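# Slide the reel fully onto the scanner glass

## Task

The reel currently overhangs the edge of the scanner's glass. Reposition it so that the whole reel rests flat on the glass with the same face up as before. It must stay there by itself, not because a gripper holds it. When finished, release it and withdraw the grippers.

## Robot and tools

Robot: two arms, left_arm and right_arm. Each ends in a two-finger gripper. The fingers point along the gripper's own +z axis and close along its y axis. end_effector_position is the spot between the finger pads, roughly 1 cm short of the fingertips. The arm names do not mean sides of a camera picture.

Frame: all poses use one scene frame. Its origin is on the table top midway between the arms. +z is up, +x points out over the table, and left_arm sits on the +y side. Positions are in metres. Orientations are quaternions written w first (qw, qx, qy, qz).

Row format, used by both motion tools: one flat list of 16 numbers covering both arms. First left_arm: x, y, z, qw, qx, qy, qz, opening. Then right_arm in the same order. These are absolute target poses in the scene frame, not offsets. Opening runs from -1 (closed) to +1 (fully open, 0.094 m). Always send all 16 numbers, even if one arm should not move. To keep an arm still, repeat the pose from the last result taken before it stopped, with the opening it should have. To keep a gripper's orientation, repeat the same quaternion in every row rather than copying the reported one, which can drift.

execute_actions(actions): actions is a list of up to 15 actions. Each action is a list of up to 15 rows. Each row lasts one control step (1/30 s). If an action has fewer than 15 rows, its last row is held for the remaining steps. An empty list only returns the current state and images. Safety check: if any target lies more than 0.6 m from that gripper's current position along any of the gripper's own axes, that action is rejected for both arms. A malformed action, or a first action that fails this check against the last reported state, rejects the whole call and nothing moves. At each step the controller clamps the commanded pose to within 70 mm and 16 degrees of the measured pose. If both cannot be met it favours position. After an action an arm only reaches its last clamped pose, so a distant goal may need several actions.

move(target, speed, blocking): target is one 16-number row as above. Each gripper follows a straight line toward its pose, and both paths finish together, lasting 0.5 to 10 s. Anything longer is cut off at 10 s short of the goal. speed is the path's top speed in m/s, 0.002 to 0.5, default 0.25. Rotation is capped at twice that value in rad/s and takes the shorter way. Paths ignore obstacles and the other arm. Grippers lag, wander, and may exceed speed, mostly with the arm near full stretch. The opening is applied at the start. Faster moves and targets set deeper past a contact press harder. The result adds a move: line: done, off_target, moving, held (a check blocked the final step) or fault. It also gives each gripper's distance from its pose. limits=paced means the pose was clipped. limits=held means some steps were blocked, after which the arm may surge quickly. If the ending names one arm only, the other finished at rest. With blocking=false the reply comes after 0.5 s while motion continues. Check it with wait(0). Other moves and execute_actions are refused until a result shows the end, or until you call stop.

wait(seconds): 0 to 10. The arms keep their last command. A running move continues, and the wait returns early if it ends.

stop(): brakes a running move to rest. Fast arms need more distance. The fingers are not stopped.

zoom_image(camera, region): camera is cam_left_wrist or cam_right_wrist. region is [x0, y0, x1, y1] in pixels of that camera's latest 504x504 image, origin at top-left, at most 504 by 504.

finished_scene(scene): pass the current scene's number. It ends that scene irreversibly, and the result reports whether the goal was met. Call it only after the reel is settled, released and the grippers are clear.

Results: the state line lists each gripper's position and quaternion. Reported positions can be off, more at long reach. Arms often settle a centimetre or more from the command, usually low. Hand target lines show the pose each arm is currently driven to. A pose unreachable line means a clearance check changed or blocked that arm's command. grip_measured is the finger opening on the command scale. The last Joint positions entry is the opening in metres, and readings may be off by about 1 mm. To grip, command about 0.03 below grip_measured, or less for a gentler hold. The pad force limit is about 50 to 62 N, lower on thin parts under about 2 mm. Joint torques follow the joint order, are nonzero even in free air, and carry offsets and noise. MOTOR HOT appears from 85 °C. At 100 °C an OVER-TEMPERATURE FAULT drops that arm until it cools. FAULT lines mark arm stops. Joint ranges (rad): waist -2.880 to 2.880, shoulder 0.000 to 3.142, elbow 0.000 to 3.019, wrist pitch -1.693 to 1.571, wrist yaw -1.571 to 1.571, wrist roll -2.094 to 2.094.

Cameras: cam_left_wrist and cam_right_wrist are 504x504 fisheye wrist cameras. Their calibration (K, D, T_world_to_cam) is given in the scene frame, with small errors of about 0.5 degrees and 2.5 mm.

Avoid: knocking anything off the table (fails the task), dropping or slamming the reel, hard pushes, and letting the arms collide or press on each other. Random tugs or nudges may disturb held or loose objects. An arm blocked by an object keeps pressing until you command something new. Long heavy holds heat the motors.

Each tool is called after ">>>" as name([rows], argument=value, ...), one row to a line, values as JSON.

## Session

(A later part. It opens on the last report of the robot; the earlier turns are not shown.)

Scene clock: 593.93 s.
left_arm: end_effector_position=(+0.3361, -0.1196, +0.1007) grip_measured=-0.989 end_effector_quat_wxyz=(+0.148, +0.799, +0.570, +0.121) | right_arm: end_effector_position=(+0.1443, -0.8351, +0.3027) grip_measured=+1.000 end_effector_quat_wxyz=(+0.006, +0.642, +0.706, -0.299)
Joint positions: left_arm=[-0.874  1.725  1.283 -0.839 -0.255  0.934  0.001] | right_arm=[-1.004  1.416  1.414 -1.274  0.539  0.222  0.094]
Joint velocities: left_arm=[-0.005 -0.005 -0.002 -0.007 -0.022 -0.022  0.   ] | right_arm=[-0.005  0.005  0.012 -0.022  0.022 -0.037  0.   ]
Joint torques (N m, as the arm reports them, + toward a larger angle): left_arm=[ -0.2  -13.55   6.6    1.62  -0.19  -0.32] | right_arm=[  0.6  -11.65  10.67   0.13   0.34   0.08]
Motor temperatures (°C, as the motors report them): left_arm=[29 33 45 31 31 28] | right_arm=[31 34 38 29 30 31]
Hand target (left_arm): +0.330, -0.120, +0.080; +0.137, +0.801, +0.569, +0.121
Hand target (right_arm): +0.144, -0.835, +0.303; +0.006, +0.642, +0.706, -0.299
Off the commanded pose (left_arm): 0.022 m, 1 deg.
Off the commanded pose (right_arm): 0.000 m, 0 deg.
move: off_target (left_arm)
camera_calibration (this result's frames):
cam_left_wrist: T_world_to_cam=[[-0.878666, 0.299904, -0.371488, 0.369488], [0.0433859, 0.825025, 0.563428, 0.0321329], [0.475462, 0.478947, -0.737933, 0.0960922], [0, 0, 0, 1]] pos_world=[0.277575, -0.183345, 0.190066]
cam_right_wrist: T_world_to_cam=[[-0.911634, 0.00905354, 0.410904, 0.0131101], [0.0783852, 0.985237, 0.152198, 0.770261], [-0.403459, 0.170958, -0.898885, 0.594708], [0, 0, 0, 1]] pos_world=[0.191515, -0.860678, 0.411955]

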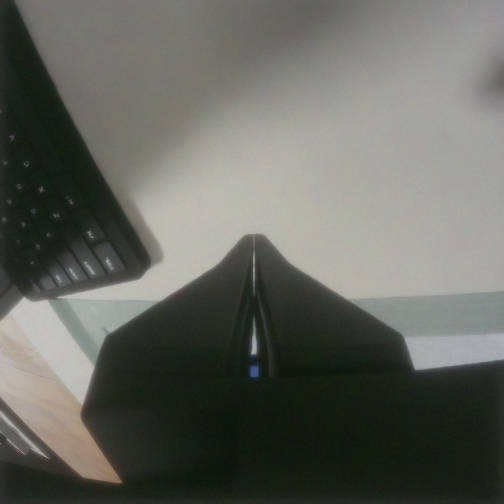

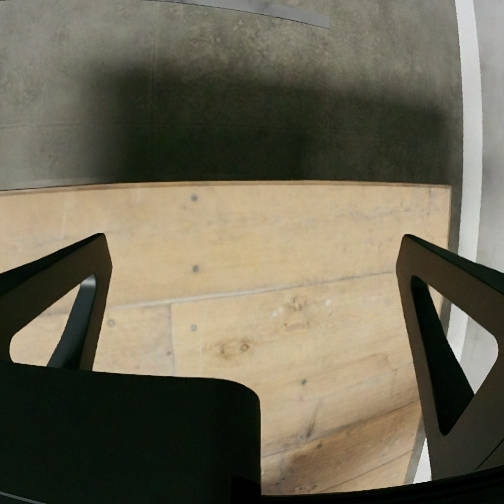

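The straight descent ended about 2 cm high again (0.1007), which looks like lag but isn't confirmed. Moving to the reel's -y side and lowering 1 cm at a time, reading the height after each step, before choosing any push height.

>>> move(target=[0.33,-0.16,0.09,0.137,0.801,0.569,0.121,-1,0.1443,-0.8351,0.3027,0.006,0.642,0.706,-0.299,1], speed=0.05)

>>> move(target=[0.33,-0.16,0.08,0.137,0.801,0.569,0.121,-1,0.1443,-0.8351,0.3027,0.006,0.642,0.706,-0.299,1], speed=0.02)

Scene clock: 602.37 s.
left_arm: end_effector_position=(+0.3252, -0.1432, +0.0842) grip_measured=-0.989 end_effector_quat_wxyz=(+0.132, +0.803, +0.568, +0.122) | right_arm: end_effector_position=(+0.1443, -0.8351, +0.3027) grip_measured=+1.000 end_effector_quat_wxyz=(+0.006, +0.642, +0.706, -0.299)
Joint positions: left_arm=[-0.915  1.794  1.338 -0.867 -0.265  0.897  0.001] | right_arm=[-1.004  1.416  1.414 -1.274  0.539  0.222  0.094]
Joint velocities: left_arm=[-0.005 -0.005 -0.002  0.012 -0.007  0.007 -0.   ] | right_arm=[-0.015 -0.005  0.007 -0.017  0.022 -0.022  0.   ]
Joint torques (N m, as the arm reports them, + toward a larger angle): left_arm=[  0.54 -14.67  11.6   -0.08  -0.14  -0.23] | right_arm=[  0.69 -11.79  10.69   0.13   0.33   0.09]
Motor temperatures (°C, as the motors report them): left_arm=[29 34 45 31 31 28] | right_arm=[31 34 38 29 30 31]
Hand target (left_arm): +0.330, -0.160, +0.090; +0.138, +0.802, +0.569, +0.121
Hand target (right_arm): +0.144, -0.835, +0.303; +0.006, +0.642, +0.706, -0.299
Off the commanded pose (left_arm): 0.018 m, 1 deg.
Off the commanded pose (right_arm): 0.000 m, 0 deg.
move: off_target (left_arm)
camera_calibration (this result's frames):
cam_left_wrist: T_world_to_cam=[[-0.88344, 0.313525, -0.348188, 0.362379], [0.0563117, 0.80879, 0.585396, 0.0529253], [0.465147, 0.497555, -0.732173, 0.105913], [0, 0, 0, 1]] pos_world=[0.267895, -0.209118, 0.17274]
cam_right_wrist: T_world_to_cam=[[-0.911634, 0.00905354, 0.410904, 0.0131101], [0.0783852, 0.985237, 0.152198, 0.770261], [-0.403459, 0.170958, -0.898885, 0.594708], [0, 0, 0, 1]] pos_world=[0.191515, -0.860678, 0.411955]

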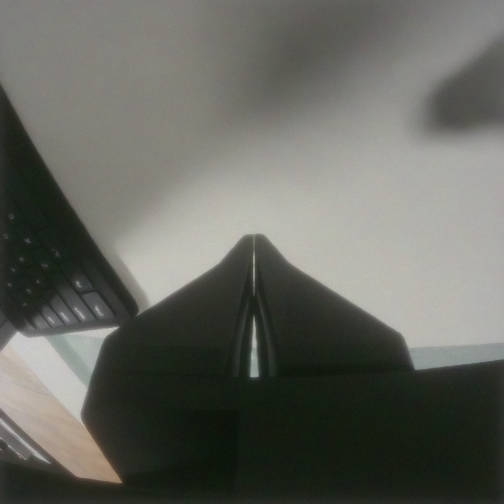

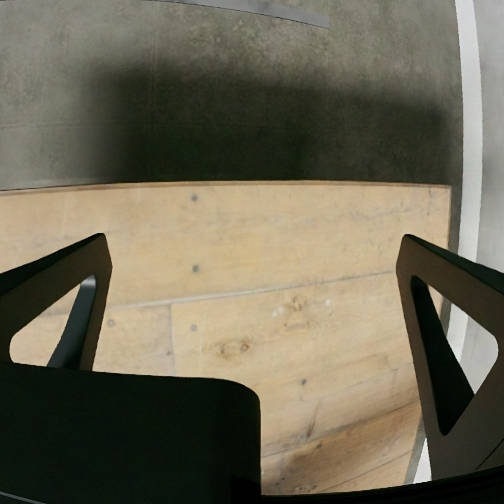

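Scene clock: 603.63 s.
left_arm: end_effector_position=(+0.3249, -0.1427, +0.0779) grip_measured=-0.989 end_effector_quat_wxyz=(+0.127, +0.804, +0.568, +0.122) | right_arm: end_effector_position=(+0.1443, -0.8351, +0.3027) grip_measured=+1.000 end_effector_quat_wxyz=(+0.006, +0.642, +0.706, -0.299)
Joint positions: left_arm=[-0.915  1.805  1.338 -0.867 -0.265  0.895  0.001] | right_arm=[-1.004  1.416  1.414 -1.274  0.539  0.222  0.094]
Joint velocities: left_arm=[-0.005 -0.005 -0.012  0.007 -0.066 -0.037  0.001] | right_arm=[-0.005 -0.005 -0.007 -0.007  0.007 -0.007  0.   ]
Joint torques (N m, as the arm reports them, + toward a larger angle): left_arm=[  0.08 -15.03  10.27   0.88  -0.19  -0.22] | right_arm=[  0.7  -11.84  10.67   0.11   0.32   0.07]
Motor temperatures (°C, as the motors report them): left_arm=[29 34 45 31 31 28] | right_arm=[31 34 38 29 30 31]
Hand target (left_arm): +0.330, -0.159, +0.080; +0.137, +0.802, +0.569, +0.121
Hand target (right_arm): +0.144, -0.835, +0.303; +0.006, +0.642, +0.706, -0.299
Off the commanded pose (left_arm): 0.018 m, 1 deg.
Off the commanded pose (right_arm): 0.000 m, 0 deg.
move: off_target (left_arm)
camera_calibration (this result's frames):
cam_left_wrist: T_world_to_cam=[[-0.885897, 0.315491, -0.340077, 0.360224], [0.0585944, 0.803343, 0.592626, 0.0541577], [0.460167, 0.505079, -0.730165, 0.103714], [0, 0, 0, 1]] pos_world=[0.268222, -0.209538, 0.166137]
cam_right_wrist: T_world_to_cam=[[-0.911634, 0.00905354, 0.410904, 0.0131101], [0.0783852, 0.985237, 0.152198, 0.770261], [-0.403459, 0.170958, -0.898885, 0.594708], [0, 0, 0, 1]] pos_world=[0.191515, -0.860678, 0.411955]

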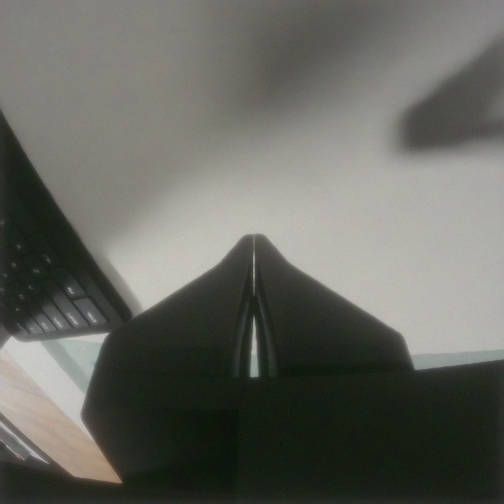

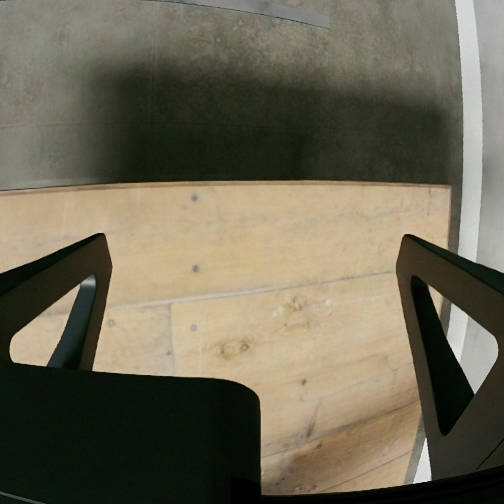

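Both 1 cm steps went lower as commanded (now 0.0779), so nothing has stopped the hand here yet. Continuing with two more 1 cm steps and reading the height after each before choosing a push height.

>>> move(target=[0.33,-0.16,0.07,0.137,0.801,0.569,0.121,-1,0.1443,-0.8351,0.3027,0.006,0.642,0.706,-0.299,1], speed=0.02)

Scene clock: 612.40 s.
left_arm: end_effector_position=(+0.3254, -0.1436, +0.0717) grip_measured=-0.989 end_effector_quat_wxyz=(+0.125, +0.804, +0.569, +0.122) | right_arm: end_effector_position=(+0.1443, -0.8351, +0.3027) grip_measured=+1.000 end_effector_quat_wxyz=(+0.006, +0.642, +0.706, -0.299)
Joint positions: left_arm=[-0.915  1.817  1.338 -0.86  -0.265  0.895  0.001] | right_arm=[-1.004  1.416  1.414 -1.274  0.539  0.222  0.094]
Joint velocities: left_arm=[-0.005 -0.005 -0.007  0.017  0.007 -0.051  0.   ] | right_arm=[ 0.005 -0.005 -0.007 -0.002 -0.007 -0.11   0.   ]
Joint torques (N m, as the arm reports them, + toward a larger angle): left_arm=[  0.6  -14.63   9.51   1.3   -0.21  -0.22] | right_arm=[  0.79 -11.6   10.67   0.15   0.34   0.08]
Motor temperatures (°C, as the motors report them): left_arm=[29 34 46 31 31 28] | right_arm=[31 34 38 29 30 31]
Hand target (left_arm): +0.330, -0.159, +0.070; +0.137, +0.801, +0.570, +0.121
Hand target (right_arm): +0.144, -0.835, +0.303; +0.006, +0.642, +0.706, -0.299
Off the commanded pose (left_arm): 0.017 m, 1 deg.
Off the commanded pose (right_arm): 0.000 m, 0 deg.
move: off_target (left_arm)
camera_calibration (this result's frames):
cam_left_wrist: T_world_to_cam=[[-0.886914, 0.31611, -0.336834, 0.359068], [0.0594089, 0.801185, 0.595461, 0.0576954], [0.458098, 0.508112, -0.729362, 0.100508], [0, 0, 0, 1]] pos_world=[0.268993, -0.210799, 0.159898]
cam_right_wrist: T_world_to_cam=[[-0.911634, 0.00905354, 0.410904, 0.0131101], [0.0783852, 0.985237, 0.152198, 0.770261], [-0.403459, 0.170958, -0.898885, 0.594708], [0, 0, 0, 1]] pos_world=[0.191515, -0.860678, 0.411955]

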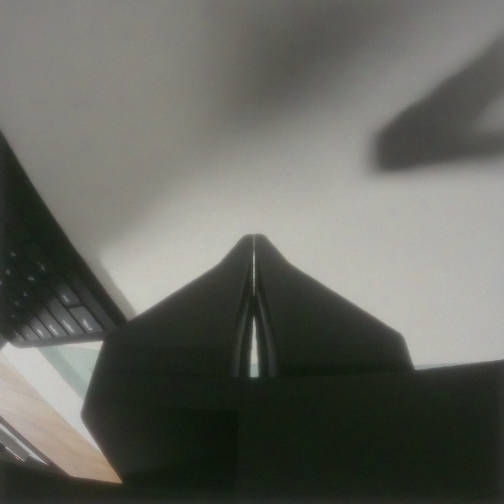

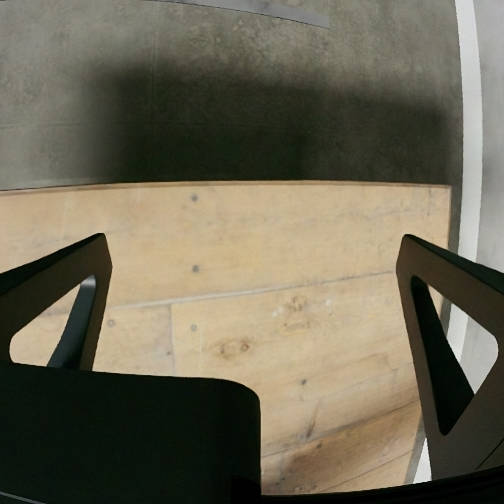

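The step to 0.07 ended at 0.0717, still going lower, so nothing has stopped the hand yet. Taking a slightly shorter step to 0.063, about 1 cm under the height just reached, and reading the height.

>>> move(target=[0.33,-0.16,0.063,0.137,0.801,0.569,0.121,-1,0.1443,-0.8351,0.3027,0.006,0.642,0.706,-0.299,1], speed=0.02)

Scene clock: 618.63 s.
left_arm: end_effector_position=(+0.3271, -0.1465, +0.0680) grip_measured=-0.989 end_effector_quat_wxyz=(+0.129, +0.803, +0.569, +0.122) | right_arm: end_effector_position=(+0.1443, -0.8351, +0.3027) grip_measured=+1.000 end_effector_quat_wxyz=(+0.006, +0.642, +0.706, -0.299)
Joint positions: left_arm=[-0.915  1.825  1.338 -0.843 -0.265  0.895  0.001] | right_arm=[-1.004  1.416  1.414 -1.274  0.539  0.222  0.094]
Joint velocities: left_arm=[ 0.005 -0.005 -0.007 -0.017 -0.022 -0.007 -0.001] | right_arm=[-0.015 -0.005 -0.002  0.017 -0.051  0.037  0.   ]
Joint torques (N m, as the arm reports them, + toward a larger angle): left_arm=[  0.58 -15.12   9.06   1.56  -0.13  -0.31] | right_arm=[  0.81 -11.68  10.67   0.07   0.33   0.08]
Motor temperatures (°C, as the motors report them): left_arm=[29 34 46 31 31 28] | right_arm=[31 34 38 29 30 31]
Hand target (left_arm): +0.330, -0.160, +0.063; +0.137, +0.801, +0.569, +0.121
Hand target (right_arm): +0.144, -0.835, +0.303; +0.006, +0.642, +0.706, -0.299
Off the commanded pose (left_arm): 0.015 m, 1 deg.
Off the commanded pose (right_arm): 0.000 m, 0 deg.
move: off_target (left_arm)
camera_calibration (this result's frames):
cam_left_wrist: T_world_to_cam=[[-0.885488, 0.31364, -0.342843, 0.359843], [0.0569205, 0.805491, 0.589867, 0.0639912], [0.461164, 0.502805, -0.731105, 0.0968592], [0, 0, 0, 1]] pos_world=[0.270326, -0.213107, 0.156438]
cam_right_wrist: T_world_to_cam=[[-0.911634, 0.00905354, 0.410904, 0.0131101], [0.0783852, 0.985237, 0.152198, 0.770261], [-0.403459, 0.170958, -0.898885, 0.594708], [0, 0, 0, 1]] pos_world=[0.191515, -0.860678, 0.411955]

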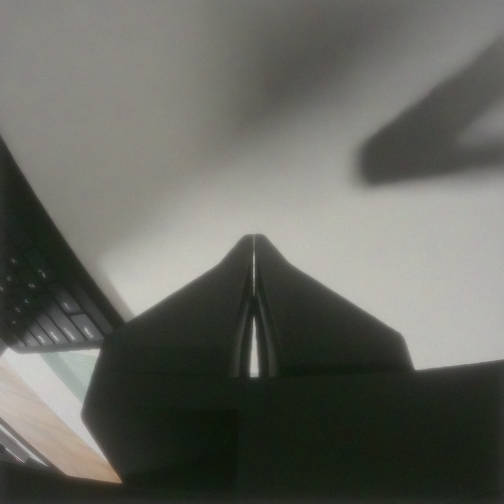

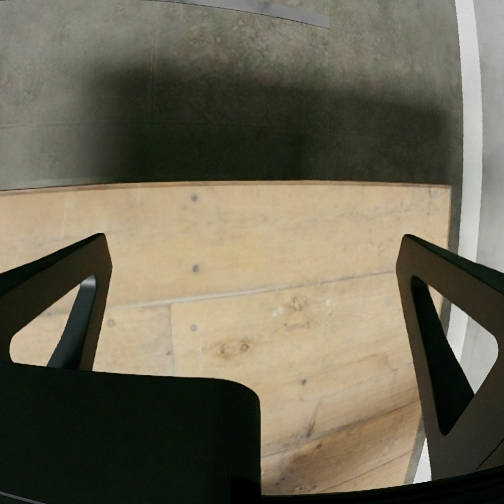

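>>> move(target=[0.33,0.05,0.065,0.137,0.801,0.569,0.121,-1,0.1443,-0.8351,0.3027,0.006,0.642,0.706,-0.299,1], speed=0.03)

Scene clock: 640.50 s.
left_arm: end_effector_position=(+0.3289, +0.0461, +0.0677) grip_measured=-0.989 end_effector_quat_wxyz=(+0.132, +0.802, +0.571, +0.120) | right_arm: end_effector_position=(+0.1443, -0.8351, +0.3027) grip_measured=+1.000 end_effector_quat_wxyz=(+0.006, +0.642, +0.706, -0.299)
Joint positions: left_arm=[-0.656  1.457  0.858 -0.667 -0.192  1.146  0.001] | right_arm=[-1.004  1.416  1.414 -1.274  0.539  0.222  0.094]
Joint velocities: left_arm=[-0.005 -0.015  0.007 -0.017 -0.037 -0.022  0.001] | right_arm=[ 0.005  0.005  0.012 -0.012 -0.022 -0.037  0.   ]
Joint torques (N m, as the arm reports them, + toward a larger angle): left_arm=[  0.67 -10.45   5.91   1.69   0.07  -0.09] | right_arm=[  0.64 -11.65  10.68   0.08   0.33   0.08]
Motor temperatures (°C, as the motors report them): left_arm=[29 34 45 31 31 28] | right_arm=[31 34 39 29 30 31]
Hand target (left_arm): +0.329, +0.050, +0.065; +0.136, +0.802, +0.570, +0.121
Hand target (right_arm): +0.144, -0.835, +0.303; +0.006, +0.642, +0.706, -0.299
Off the commanded pose (left_arm): 0.005 m, 1 deg.
Off the commanded pose (right_arm): 0.000 m, 0 deg.
move: done
camera_calibration (this result's frames):
cam_left_wrist: T_world_to_cam=[[-0.886145, 0.308078, -0.346172, 0.301565], [0.0536318, 0.810174, 0.583731, -0.0897214], [0.460294, 0.498705, -0.734454, -0.000339959], [0, 0, 0, 1]] pos_world=[0.272199, -0.020046, 0.156517]
cam_right_wrist: T_world_to_cam=[[-0.911634, 0.00905354, 0.410904, 0.0131101], [0.0783852, 0.985237, 0.152198, 0.770261], [-0.403459, 0.170958, -0.898885, 0.594708], [0, 0, 0, 1]] pos_world=[0.191515, -0.860678, 0.411955]

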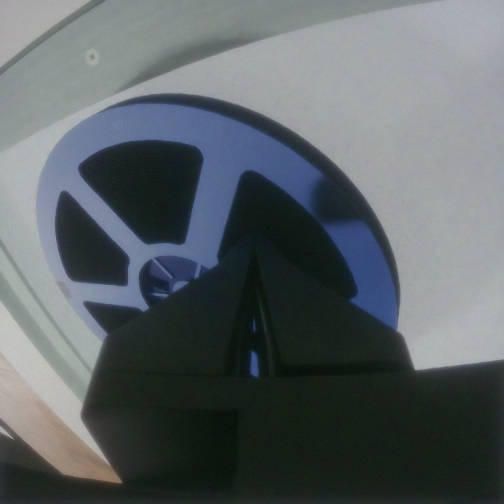

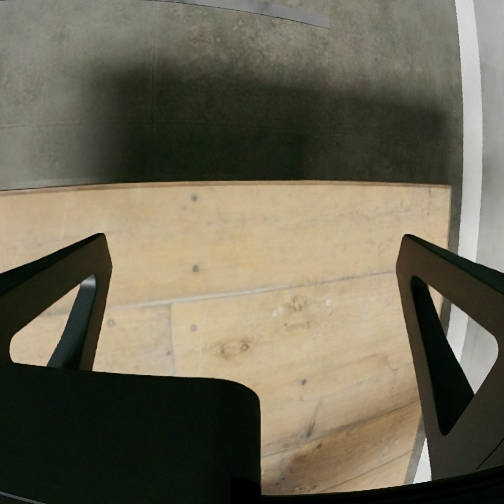

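>>> move(target=[0.33,-0.14,0.065,0.137,0.801,0.569,0.121,-1,0.1443,-0.8351,0.3027,0.006,0.642,0.706,-0.299,1], speed=0.08)

>>> move(target=[0.33,-0.13,0.045,0.137,0.801,0.569,0.121,-1,0.1443,-0.8351,0.3027,0.006,0.642,0.706,-0.299,1], speed=0.01)

Scene clock: 648.03 s.
left_arm: end_effector_position=(+0.3249, -0.1243, +0.0599) grip_measured=-0.989 end_effector_quat_wxyz=(+0.134, +0.803, +0.567, +0.121) | right_arm: end_effector_position=(+0.1443, -0.8351, +0.3027) grip_measured=+1.000 end_effector_quat_wxyz=(+0.006, +0.642, +0.706, -0.299)
Joint positions: left_arm=[-0.897  1.784  1.251 -0.781 -0.26   0.916  0.001] | right_arm=[-1.004  1.416  1.414 -1.274  0.539  0.222  0.094]
Joint velocities: left_arm=[ 0.005 -0.015 -0.002 -0.012 -0.066 -0.125 -0.001] | right_arm=[-0.005 -0.005 -0.002 -0.002  0.081  0.081  0.   ]
Joint torques (N m, as the arm reports them, + toward a larger angle): left_arm=[  0.48 -14.05  10.94   0.12  -0.19  -0.25] | right_arm=[  0.56 -11.8   10.68   0.1    0.33   0.08]
Motor temperatures (°C, as the motors report them): left_arm=[29 34 45 31 31 28] | right_arm=[31 34 39 29 30 31]
Hand target (left_arm): +0.330, -0.140, +0.065; +0.139, +0.801, +0.569, +0.121
Hand target (right_arm): +0.144, -0.835, +0.303; +0.006, +0.642, +0.706, -0.299
Off the commanded pose (left_arm): 0.017 m, 0 deg.
Off the commanded pose (right_arm): 0.000 m, 0 deg.
move: off_target (left_arm)
camera_calibration (this result's frames):
cam_left_wrist: T_world_to_cam=[[-0.882477, 0.313941, -0.35025, 0.347582], [0.0567046, 0.810228, 0.583365, 0.0520649], [0.466925, 0.494945, -0.73281, 0.078009], [0, 0, 0, 1]] pos_world=[0.267357, -0.189915, 0.148534]
cam_right_wrist: T_world_to_cam=[[-0.911634, 0.00905354, 0.410904, 0.0131101], [0.0783852, 0.985237, 0.152198, 0.770261], [-0.403459, 0.170958, -0.898885, 0.594708], [0, 0, 0, 1]] pos_world=[0.191515, -0.860678, 0.411955]

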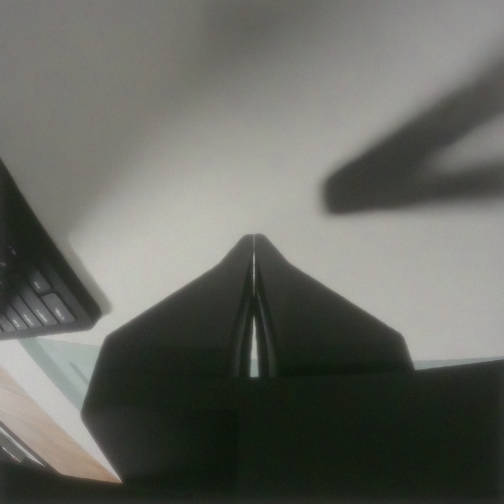

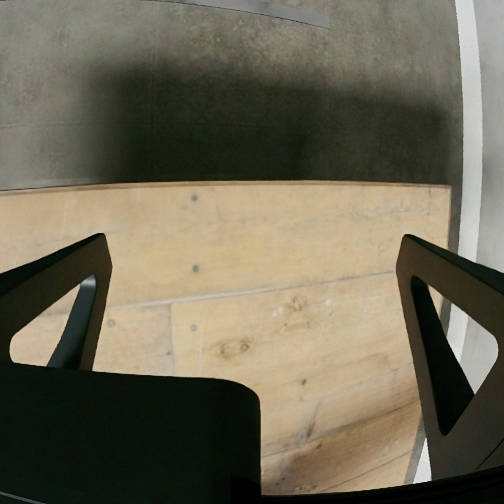

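Scene clock: 650.00 s.
left_arm: end_effector_position=(+0.3268, -0.1275, +0.0577) grip_measured=-0.989 end_effector_quat_wxyz=(+0.140, +0.802, +0.568, +0.121) | right_arm: end_effector_position=(+0.1443, -0.8351, +0.3027) grip_measured=+1.000 end_effector_quat_wxyz=(+0.006, +0.642, +0.706, -0.299)
Joint positions: left_arm=[-0.897  1.79   1.251 -0.763 -0.26   0.916  0.001] | right_arm=[-1.004  1.416  1.414 -1.274  0.539  0.222  0.094]
Joint velocities: left_arm=[-0.015 -0.015 -0.002  0.007  0.022 -0.022  0.   ] | right_arm=[ 0.015 -0.005  0.012  0.007 -0.037 -0.037  0.   ]
Joint torques (N m, as the arm reports them, + toward a larger angle): left_arm=[  0.8  -13.6    7.49   1.65  -0.07  -0.22] | right_arm=[  0.73 -11.59  10.62   0.09   0.34   0.08]
Motor temperatures (°C, as the motors report them): left_arm=[29 34 44 31 31 28] | right_arm=[31 34 39 29 30 31]
Hand target (left_arm): +0.330, -0.130, +0.045; +0.137, +0.801, +0.569, +0.121
Hand target (right_arm): +0.144, -0.835, +0.303; +0.006, +0.642, +0.706, -0.299
Off the commanded pose (left_arm): 0.013 m, 0 deg.
Off the commanded pose (right_arm): 0.000 m, 0 deg.
move: off_target (left_arm)
camera_calibration (this result's frames):
cam_left_wrist: T_world_to_cam=[[-0.880315, 0.310349, -0.358788, 0.348844], [0.0531708, 0.816099, 0.575461, 0.0581647], [0.471401, 0.48751, -0.734926, 0.0748114], [0, 0, 0, 1]] pos_world=[0.268734, -0.192203, 0.14667]
cam_right_wrist: T_world_to_cam=[[-0.911634, 0.00905354, 0.410904, 0.0131101], [0.0783852, 0.985237, 0.152198, 0.770261], [-0.403459, 0.170958, -0.898885, 0.594708], [0, 0, 0, 1]] pos_world=[0.191515, -0.860678, 0.411955]

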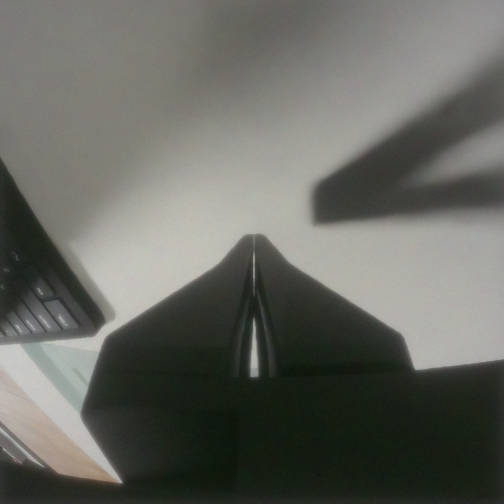

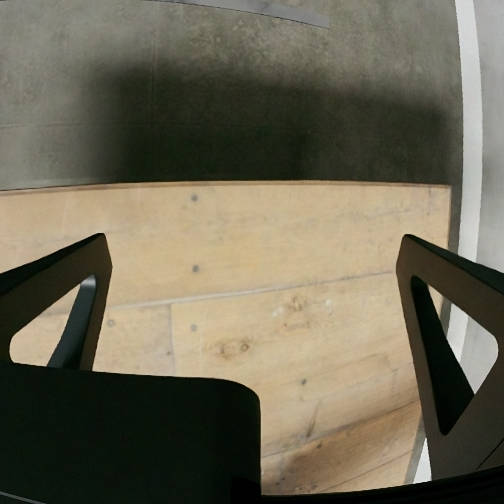

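Short sloped drag +y, stepping down under 1 cm, to read where it stops.

>>> move(target=[0.33,-0.06,0.05,0.137,0.801,0.569,0.121,-1,0.1443,-0.8351,0.3027,0.006,0.642,0.706,-0.299,1], speed=0.03)

Scene clock: 655.70 s.
left_arm: end_effector_position=(+0.3281, -0.0648, +0.0522) grip_measured=-0.989 end_effector_quat_wxyz=(+0.133, +0.802, +0.570, +0.121) | right_arm: end_effector_position=(+0.1443, -0.8351, +0.3027) grip_measured=+1.000 end_effector_quat_wxyz=(+0.006, +0.642, +0.706, -0.299)
Joint positions: left_arm=[-0.825  1.685  1.088 -0.702 -0.242  0.981  0.001] | right_arm=[-1.004  1.416  1.414 -1.274  0.539  0.222  0.094]
Joint velocities: left_arm=[ 0.005 -0.005 -0.007 -0.002  0.007  0.022 -0.001] | right_arm=[-0.015  0.005 -0.002 -0.002  0.007 -0.037  0.   ]
Joint torques (N m, as the arm reports them, + toward a larger angle): left_arm=[  0.53 -14.11   5.9    1.59   0.06  -0.16] | right_arm=[  0.73 -11.63  10.68   0.14   0.35   0.08]
Motor temperatures (°C, as the motors report them): left_arm=[29 34 44 31 31 28] | right_arm=[31 34 39 29 30 31]
Hand target (left_arm): +0.330, -0.060, +0.050; +0.136, +0.802, +0.569, +0.121
Hand target (right_arm): +0.144, -0.835, +0.303; +0.006, +0.642, +0.706, -0.299
Off the commanded pose (left_arm): 0.006 m, 0 deg.
Off the commanded pose (right_arm): 0.000 m, 0 deg.
move: done
camera_calibration (this result's frames):
cam_left_wrist: T_world_to_cam=[[-0.884705, 0.308592, -0.349381, 0.329418], [0.0524193, 0.810609, 0.583237, 0.00961008], [0.463194, 0.497679, -0.733326, 0.0428159], [0, 0, 0, 1]] pos_world=[0.271102, -0.130755, 0.140886]
cam_right_wrist: T_world_to_cam=[[-0.911634, 0.00905354, 0.410904, 0.0131101], [0.0783852, 0.985237, 0.152198, 0.770261], [-0.403459, 0.170958, -0.898885, 0.594708], [0, 0, 0, 1]] pos_world=[0.191515, -0.860678, 0.411955]

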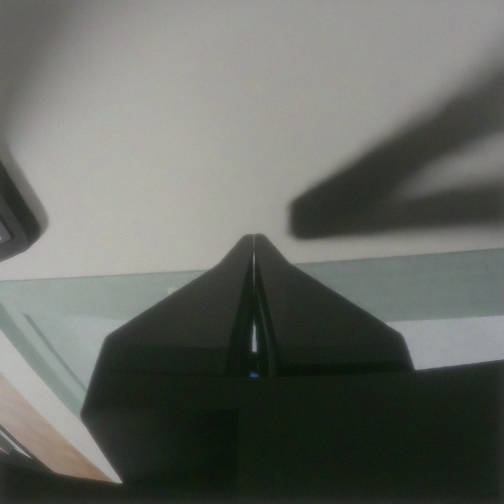

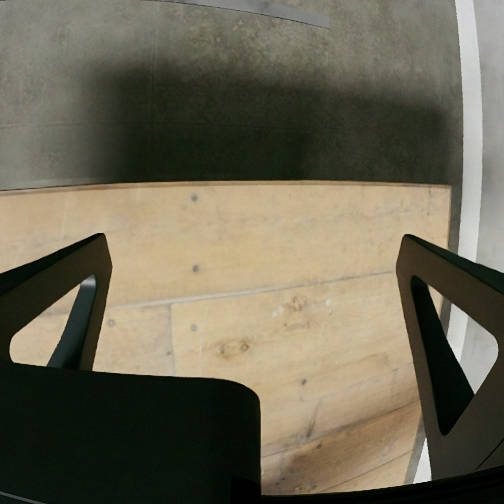

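>>> move(target=[0.33,0.0,0.045,0.137,0.801,0.569,0.121,-1,0.1443,-0.8351,0.3027,0.006,0.642,0.706,-0.299,1], speed=0.02)

Scene clock: 662.37 s.
left_arm: end_effector_position=(+0.3283, -0.0060, +0.0477) grip_measured=-0.989 end_effector_quat_wxyz=(+0.134, +0.802, +0.569, +0.120) | right_arm: end_effector_position=(+0.1443, -0.8351, +0.3027) grip_measured=+1.000 end_effector_quat_wxyz=(+0.006, +0.642, +0.706, -0.299)
Joint positions: left_arm=[-0.743  1.583  0.94  -0.636 -0.216  1.064  0.001] | right_arm=[-1.004  1.416  1.414 -1.274  0.539  0.222  0.094]
Joint velocities: left_arm=[-0.005 -0.005 -0.012  0.012 -0.022  0.007 -0.   ] | right_arm=[-0.005 -0.005  0.002 -0.017 -0.125 -0.051  0.   ]
Joint torques (N m, as the arm reports them, + toward a larger angle): left_arm=[  1.49 -12.63   5.86   1.48   0.04  -0.1 ] | right_arm=[  0.71 -11.89  10.63   0.12   0.33   0.08]
Motor temperatures (°C, as the motors report them): left_arm=[29 34 43 31 31 28] | right_arm=[31 34 39 29 30 31]
Hand target (left_arm): +0.330, +0.000, +0.045; +0.136, +0.801, +0.570, +0.121
Hand target (right_arm): +0.144, -0.835, +0.303; +0.006, +0.642, +0.706, -0.299
Off the commanded pose (left_arm): 0.007 m, 0 deg.
Off the commanded pose (right_arm): 0.000 m, 0 deg.
move: done
camera_calibration (this result's frames):
cam_left_wrist: T_world_to_cam=[[-0.884276, 0.310008, -0.349215, 0.30978], [0.0551929, 0.811985, 0.581063, -0.0362364], [0.463692, 0.494546, -0.735129, 0.0100829], [0, 0, 0, 1]] pos_world=[0.271256, -0.0715974, 0.136648]
cam_right_wrist: T_world_to_cam=[[-0.911634, 0.00905354, 0.410904, 0.0131101], [0.0783852, 0.985237, 0.152198, 0.770261], [-0.403459, 0.170958, -0.898885, 0.594708], [0, 0, 0, 1]] pos_world=[0.191515, -0.860678, 0.411955]

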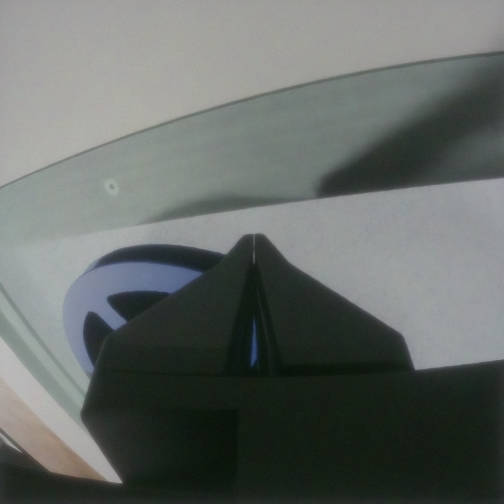

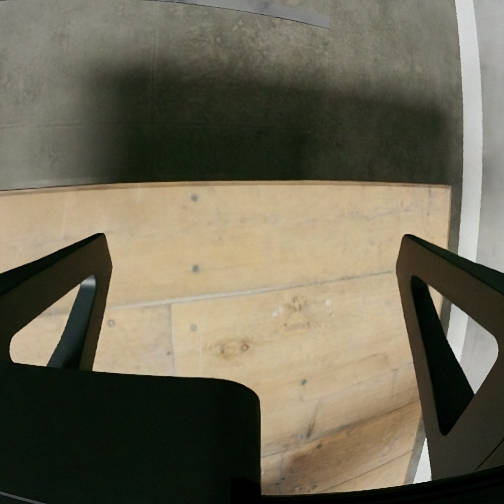

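Waist torque rose: pushing. Continue a bit, then check.

>>> move(target=[0.33,0.05,0.045,0.137,0.801,0.569,0.121,-1,0.1443,-0.8351,0.3027,0.006,0.642,0.706,-0.299,1], speed=0.02)

>>> move(target=[0.33,0.03,0.13,0.137,0.801,0.569,0.121,-1,0.1443,-0.8351,0.3027,0.006,0.642,0.706,-0.299,1], speed=0.05)

>>> move(target=[0.27,0.05,0.42,0.137,0.801,0.569,0.121,1,0.1443,-0.8351,0.3027,0.006,0.642,0.706,-0.299,1], speed=0.15)

Scene clock: 671.20 s.
left_arm: end_effector_position=(+0.3288, +0.0436, +0.0482) grip_measured=-0.989 end_effector_quat_wxyz=(+0.135, +0.803, +0.569, +0.119) | right_arm: end_effector_position=(+0.1443, -0.8351, +0.3027) grip_measured=+1.000 end_effector_quat_wxyz=(+0.006, +0.642, +0.706, -0.299)
Joint positions: left_arm=[-0.659  1.493  0.834 -0.602 -0.19   1.147  0.001] | right_arm=[-1.004  1.416  1.414 -1.274  0.539  0.222  0.094]
Joint velocities: left_arm=[ 0.005 -0.024 -0.002  0.022 -0.022  0.007 -0.   ] | right_arm=[ 0.005  0.005  0.002 -0.007 -0.022 -0.007  0.   ]
Joint torques (N m, as the arm reports them, + toward a larger angle): left_arm=[  1.42 -10.43   5.57   1.66   0.    -0.09] | right_arm=[  0.76 -11.59  10.69   0.12   0.34   0.08]
Motor temperatures (°C, as the motors report them): left_arm=[29 34 43 31 31 28] | right_arm=[31 34 39 29 30 31]
Hand target (left_arm): +0.330, +0.050, +0.045; +0.136, +0.801, +0.570, +0.121
Hand target (right_arm): +0.144, -0.835, +0.303; +0.006, +0.642, +0.706, -0.299
Off the commanded pose (left_arm): 0.007 m, 0 deg.
Off the commanded pose (right_arm): 0.000 m, 0 deg.
move: done
camera_calibration (this result's frames):
cam_left_wrist: T_world_to_cam=[[-0.883855, 0.310623, -0.349733, 0.294882], [0.0562018, 0.812781, 0.579853, -0.0771863], [0.464372, 0.49285, -0.735838, -0.014416], [0, 0, 0, 1]] pos_world=[0.271666, -0.0217567, 0.137279]
cam_right_wrist: T_world_to_cam=[[-0.911634, 0.00905354, 0.410904, 0.0131101], [0.0783852, 0.985237, 0.152198, 0.770261], [-0.403459, 0.170958, -0.898885, 0.594708], [0, 0, 0, 1]] pos_world=[0.191515, -0.860678, 0.411955]

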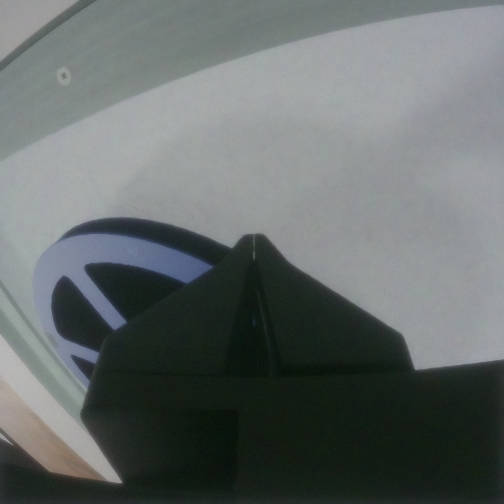

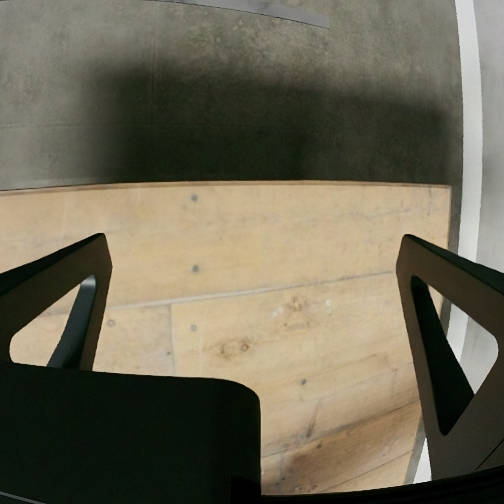

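Scene clock: 673.20 s.
left_arm: end_effector_position=(+0.3200, +0.0461, +0.1087) grip_measured=-0.989 end_effector_quat_wxyz=(+0.118, +0.805, +0.569, +0.118) | right_arm: end_effector_position=(+0.1443, -0.8351, +0.3027) grip_measured=+1.000 end_effector_quat_wxyz=(+0.006, +0.642, +0.706, -0.299)
Joint positions: left_arm=[-0.672  1.393  0.923 -0.827 -0.197  1.133  0.001] | right_arm=[-1.004  1.416  1.414 -1.274  0.539  0.222  0.094]
Joint velocities: left_arm=[-0.005 -0.005 -0.007  0.007  0.051 -0.007 -0.   ] | right_arm=[-0.005 -0.015  0.002 -0.007 -0.081  0.007  0.   ]
Joint torques (N m, as the arm reports them, + toward a larger angle): left_arm=[-0.28 -9.86 11.41  0.08 -0.1  -0.28] | right_arm=[  0.56 -11.76  10.64   0.14   0.33   0.08]
Motor temperatures (°C, as the motors report them): left_arm=[29 34 43 31 31 28] | right_arm=[31 34 39 29 30 31]
Hand target (left_arm): +0.329, +0.031, +0.131; +0.138, +0.802, +0.569, +0.121
Hand target (right_arm): +0.144, -0.835, +0.303; +0.006, +0.642, +0.706, -0.299
Off the commanded pose (left_arm): 0.029 m, 2 deg.
Off the commanded pose (right_arm): 0.000 m, 0 deg.
move: off_target (left_arm)
camera_calibration (this result's frames):
cam_left_wrist: T_world_to_cam=[[-0.891817, 0.317257, -0.322507, 0.306748], [0.0671128, 0.797777, 0.599206, -0.118632], [0.447391, 0.512737, -0.732763, 0.0371376], [0, 0, 0, 1]] pos_world=[0.26491, -0.0217178, 0.197227]
cam_right_wrist: T_world_to_cam=[[-0.911634, 0.00905354, 0.410904, 0.0131101], [0.0783852, 0.985237, 0.152198, 0.770261], [-0.403459, 0.170958, -0.898885, 0.594708], [0, 0, 0, 1]] pos_world=[0.191515, -0.860678, 0.411955]

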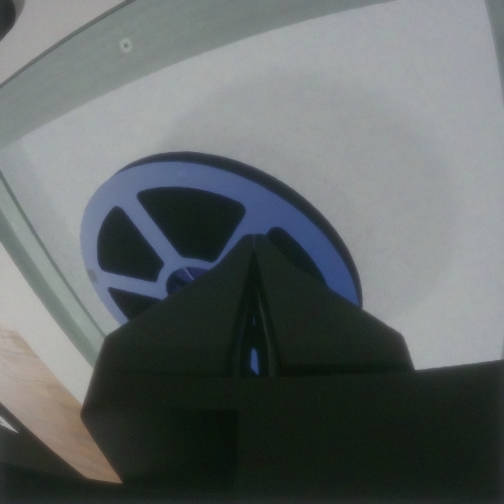

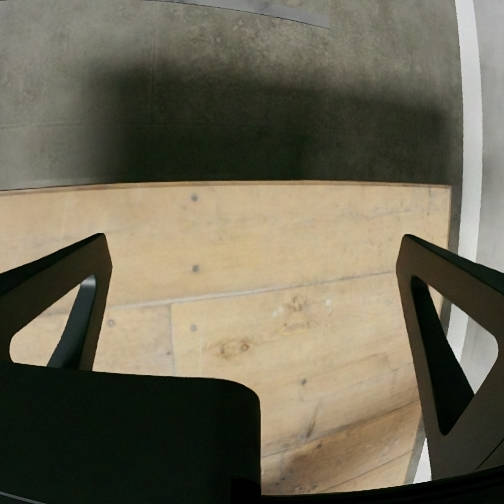

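Scene clock: 675.97 s.
left_arm: end_effector_position=(+0.2671, +0.0581, +0.4061) grip_measured=+1.000 end_effector_quat_wxyz=(+0.130, +0.803, +0.569, +0.121) | right_arm: end_effector_position=(+0.1443, -0.8351, +0.3027) grip_measured=+1.000 end_effector_quat_wxyz=(+0.006, +0.642, +0.706, -0.299)
Joint positions: left_arm=[-0.762  1.217  1.562 -1.636 -0.224  1.045  0.094] | right_arm=[-1.004  1.416  1.414 -1.274  0.539  0.222  0.094]
Joint velocities: left_arm=[-0.005 -0.015 -0.002 -0.002 -0.007 -0.022  0.   ] | right_arm=[-0.005 -0.005 -0.022 -0.012 -0.037 -0.037  0.   ]
Joint torques (N m, as the arm reports them, + toward a larger angle): left_arm=[-0.2  -5.36 11.42 -0.17 -0.14 -0.2 ] | right_arm=[  0.69 -11.65  10.63   0.16   0.35   0.09]
Motor temperatures (°C, as the motors report them): left_arm=[29 34 44 31 31 28] | right_arm=[31 34 39 29 30 31]
Hand target (left_arm): +0.268, +0.052, +0.420; +0.138, +0.801, +0.570, +0.121
Hand target (right_arm): +0.144, -0.835, +0.303; +0.006, +0.642, +0.706, -0.299
Off the commanded pose (left_arm): 0.016 m, 1 deg.
Off the commanded pose (right_arm): 0.000 m, 0 deg.
move: off_target (left_arm)
camera_calibration (this result's frames):
cam_left_wrist: T_world_to_cam=[[-0.886063, 0.311632, -0.343188, 0.358852], [0.0564825, 0.807384, 0.587316, -0.295804], [0.460112, 0.501015, -0.732995, 0.270014], [0, 0, 0, 1]] pos_world=[0.210437, -0.00828311, 0.494803]
cam_right_wrist: T_world_to_cam=[[-0.911634, 0.00905354, 0.410904, 0.0131101], [0.0783852, 0.985237, 0.152198, 0.770261], [-0.403459, 0.170958, -0.898885, 0.594708], [0, 0, 0, 1]] pos_world=[0.191515, -0.860678, 0.411955]

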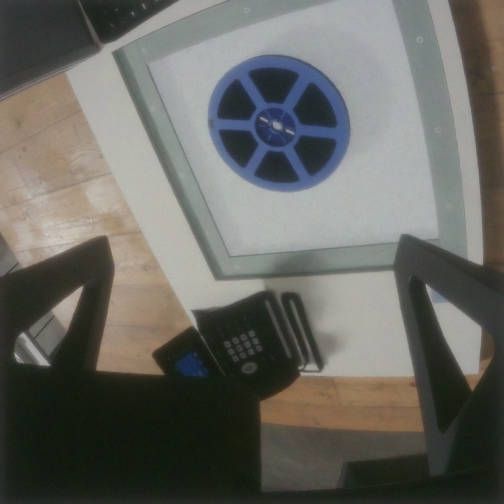

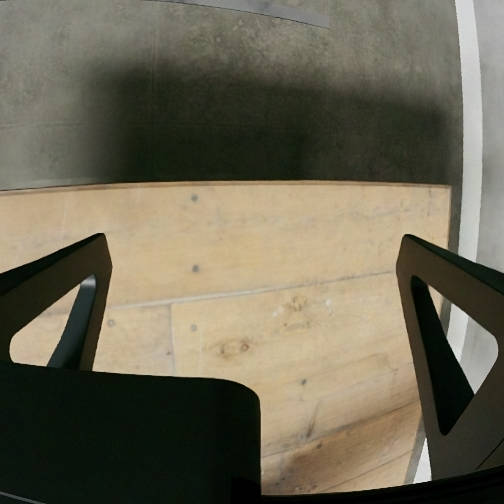

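Reel is fully on the glass with margin.

>>> finished_scene(scene=2)

The scene is finished: the task was done.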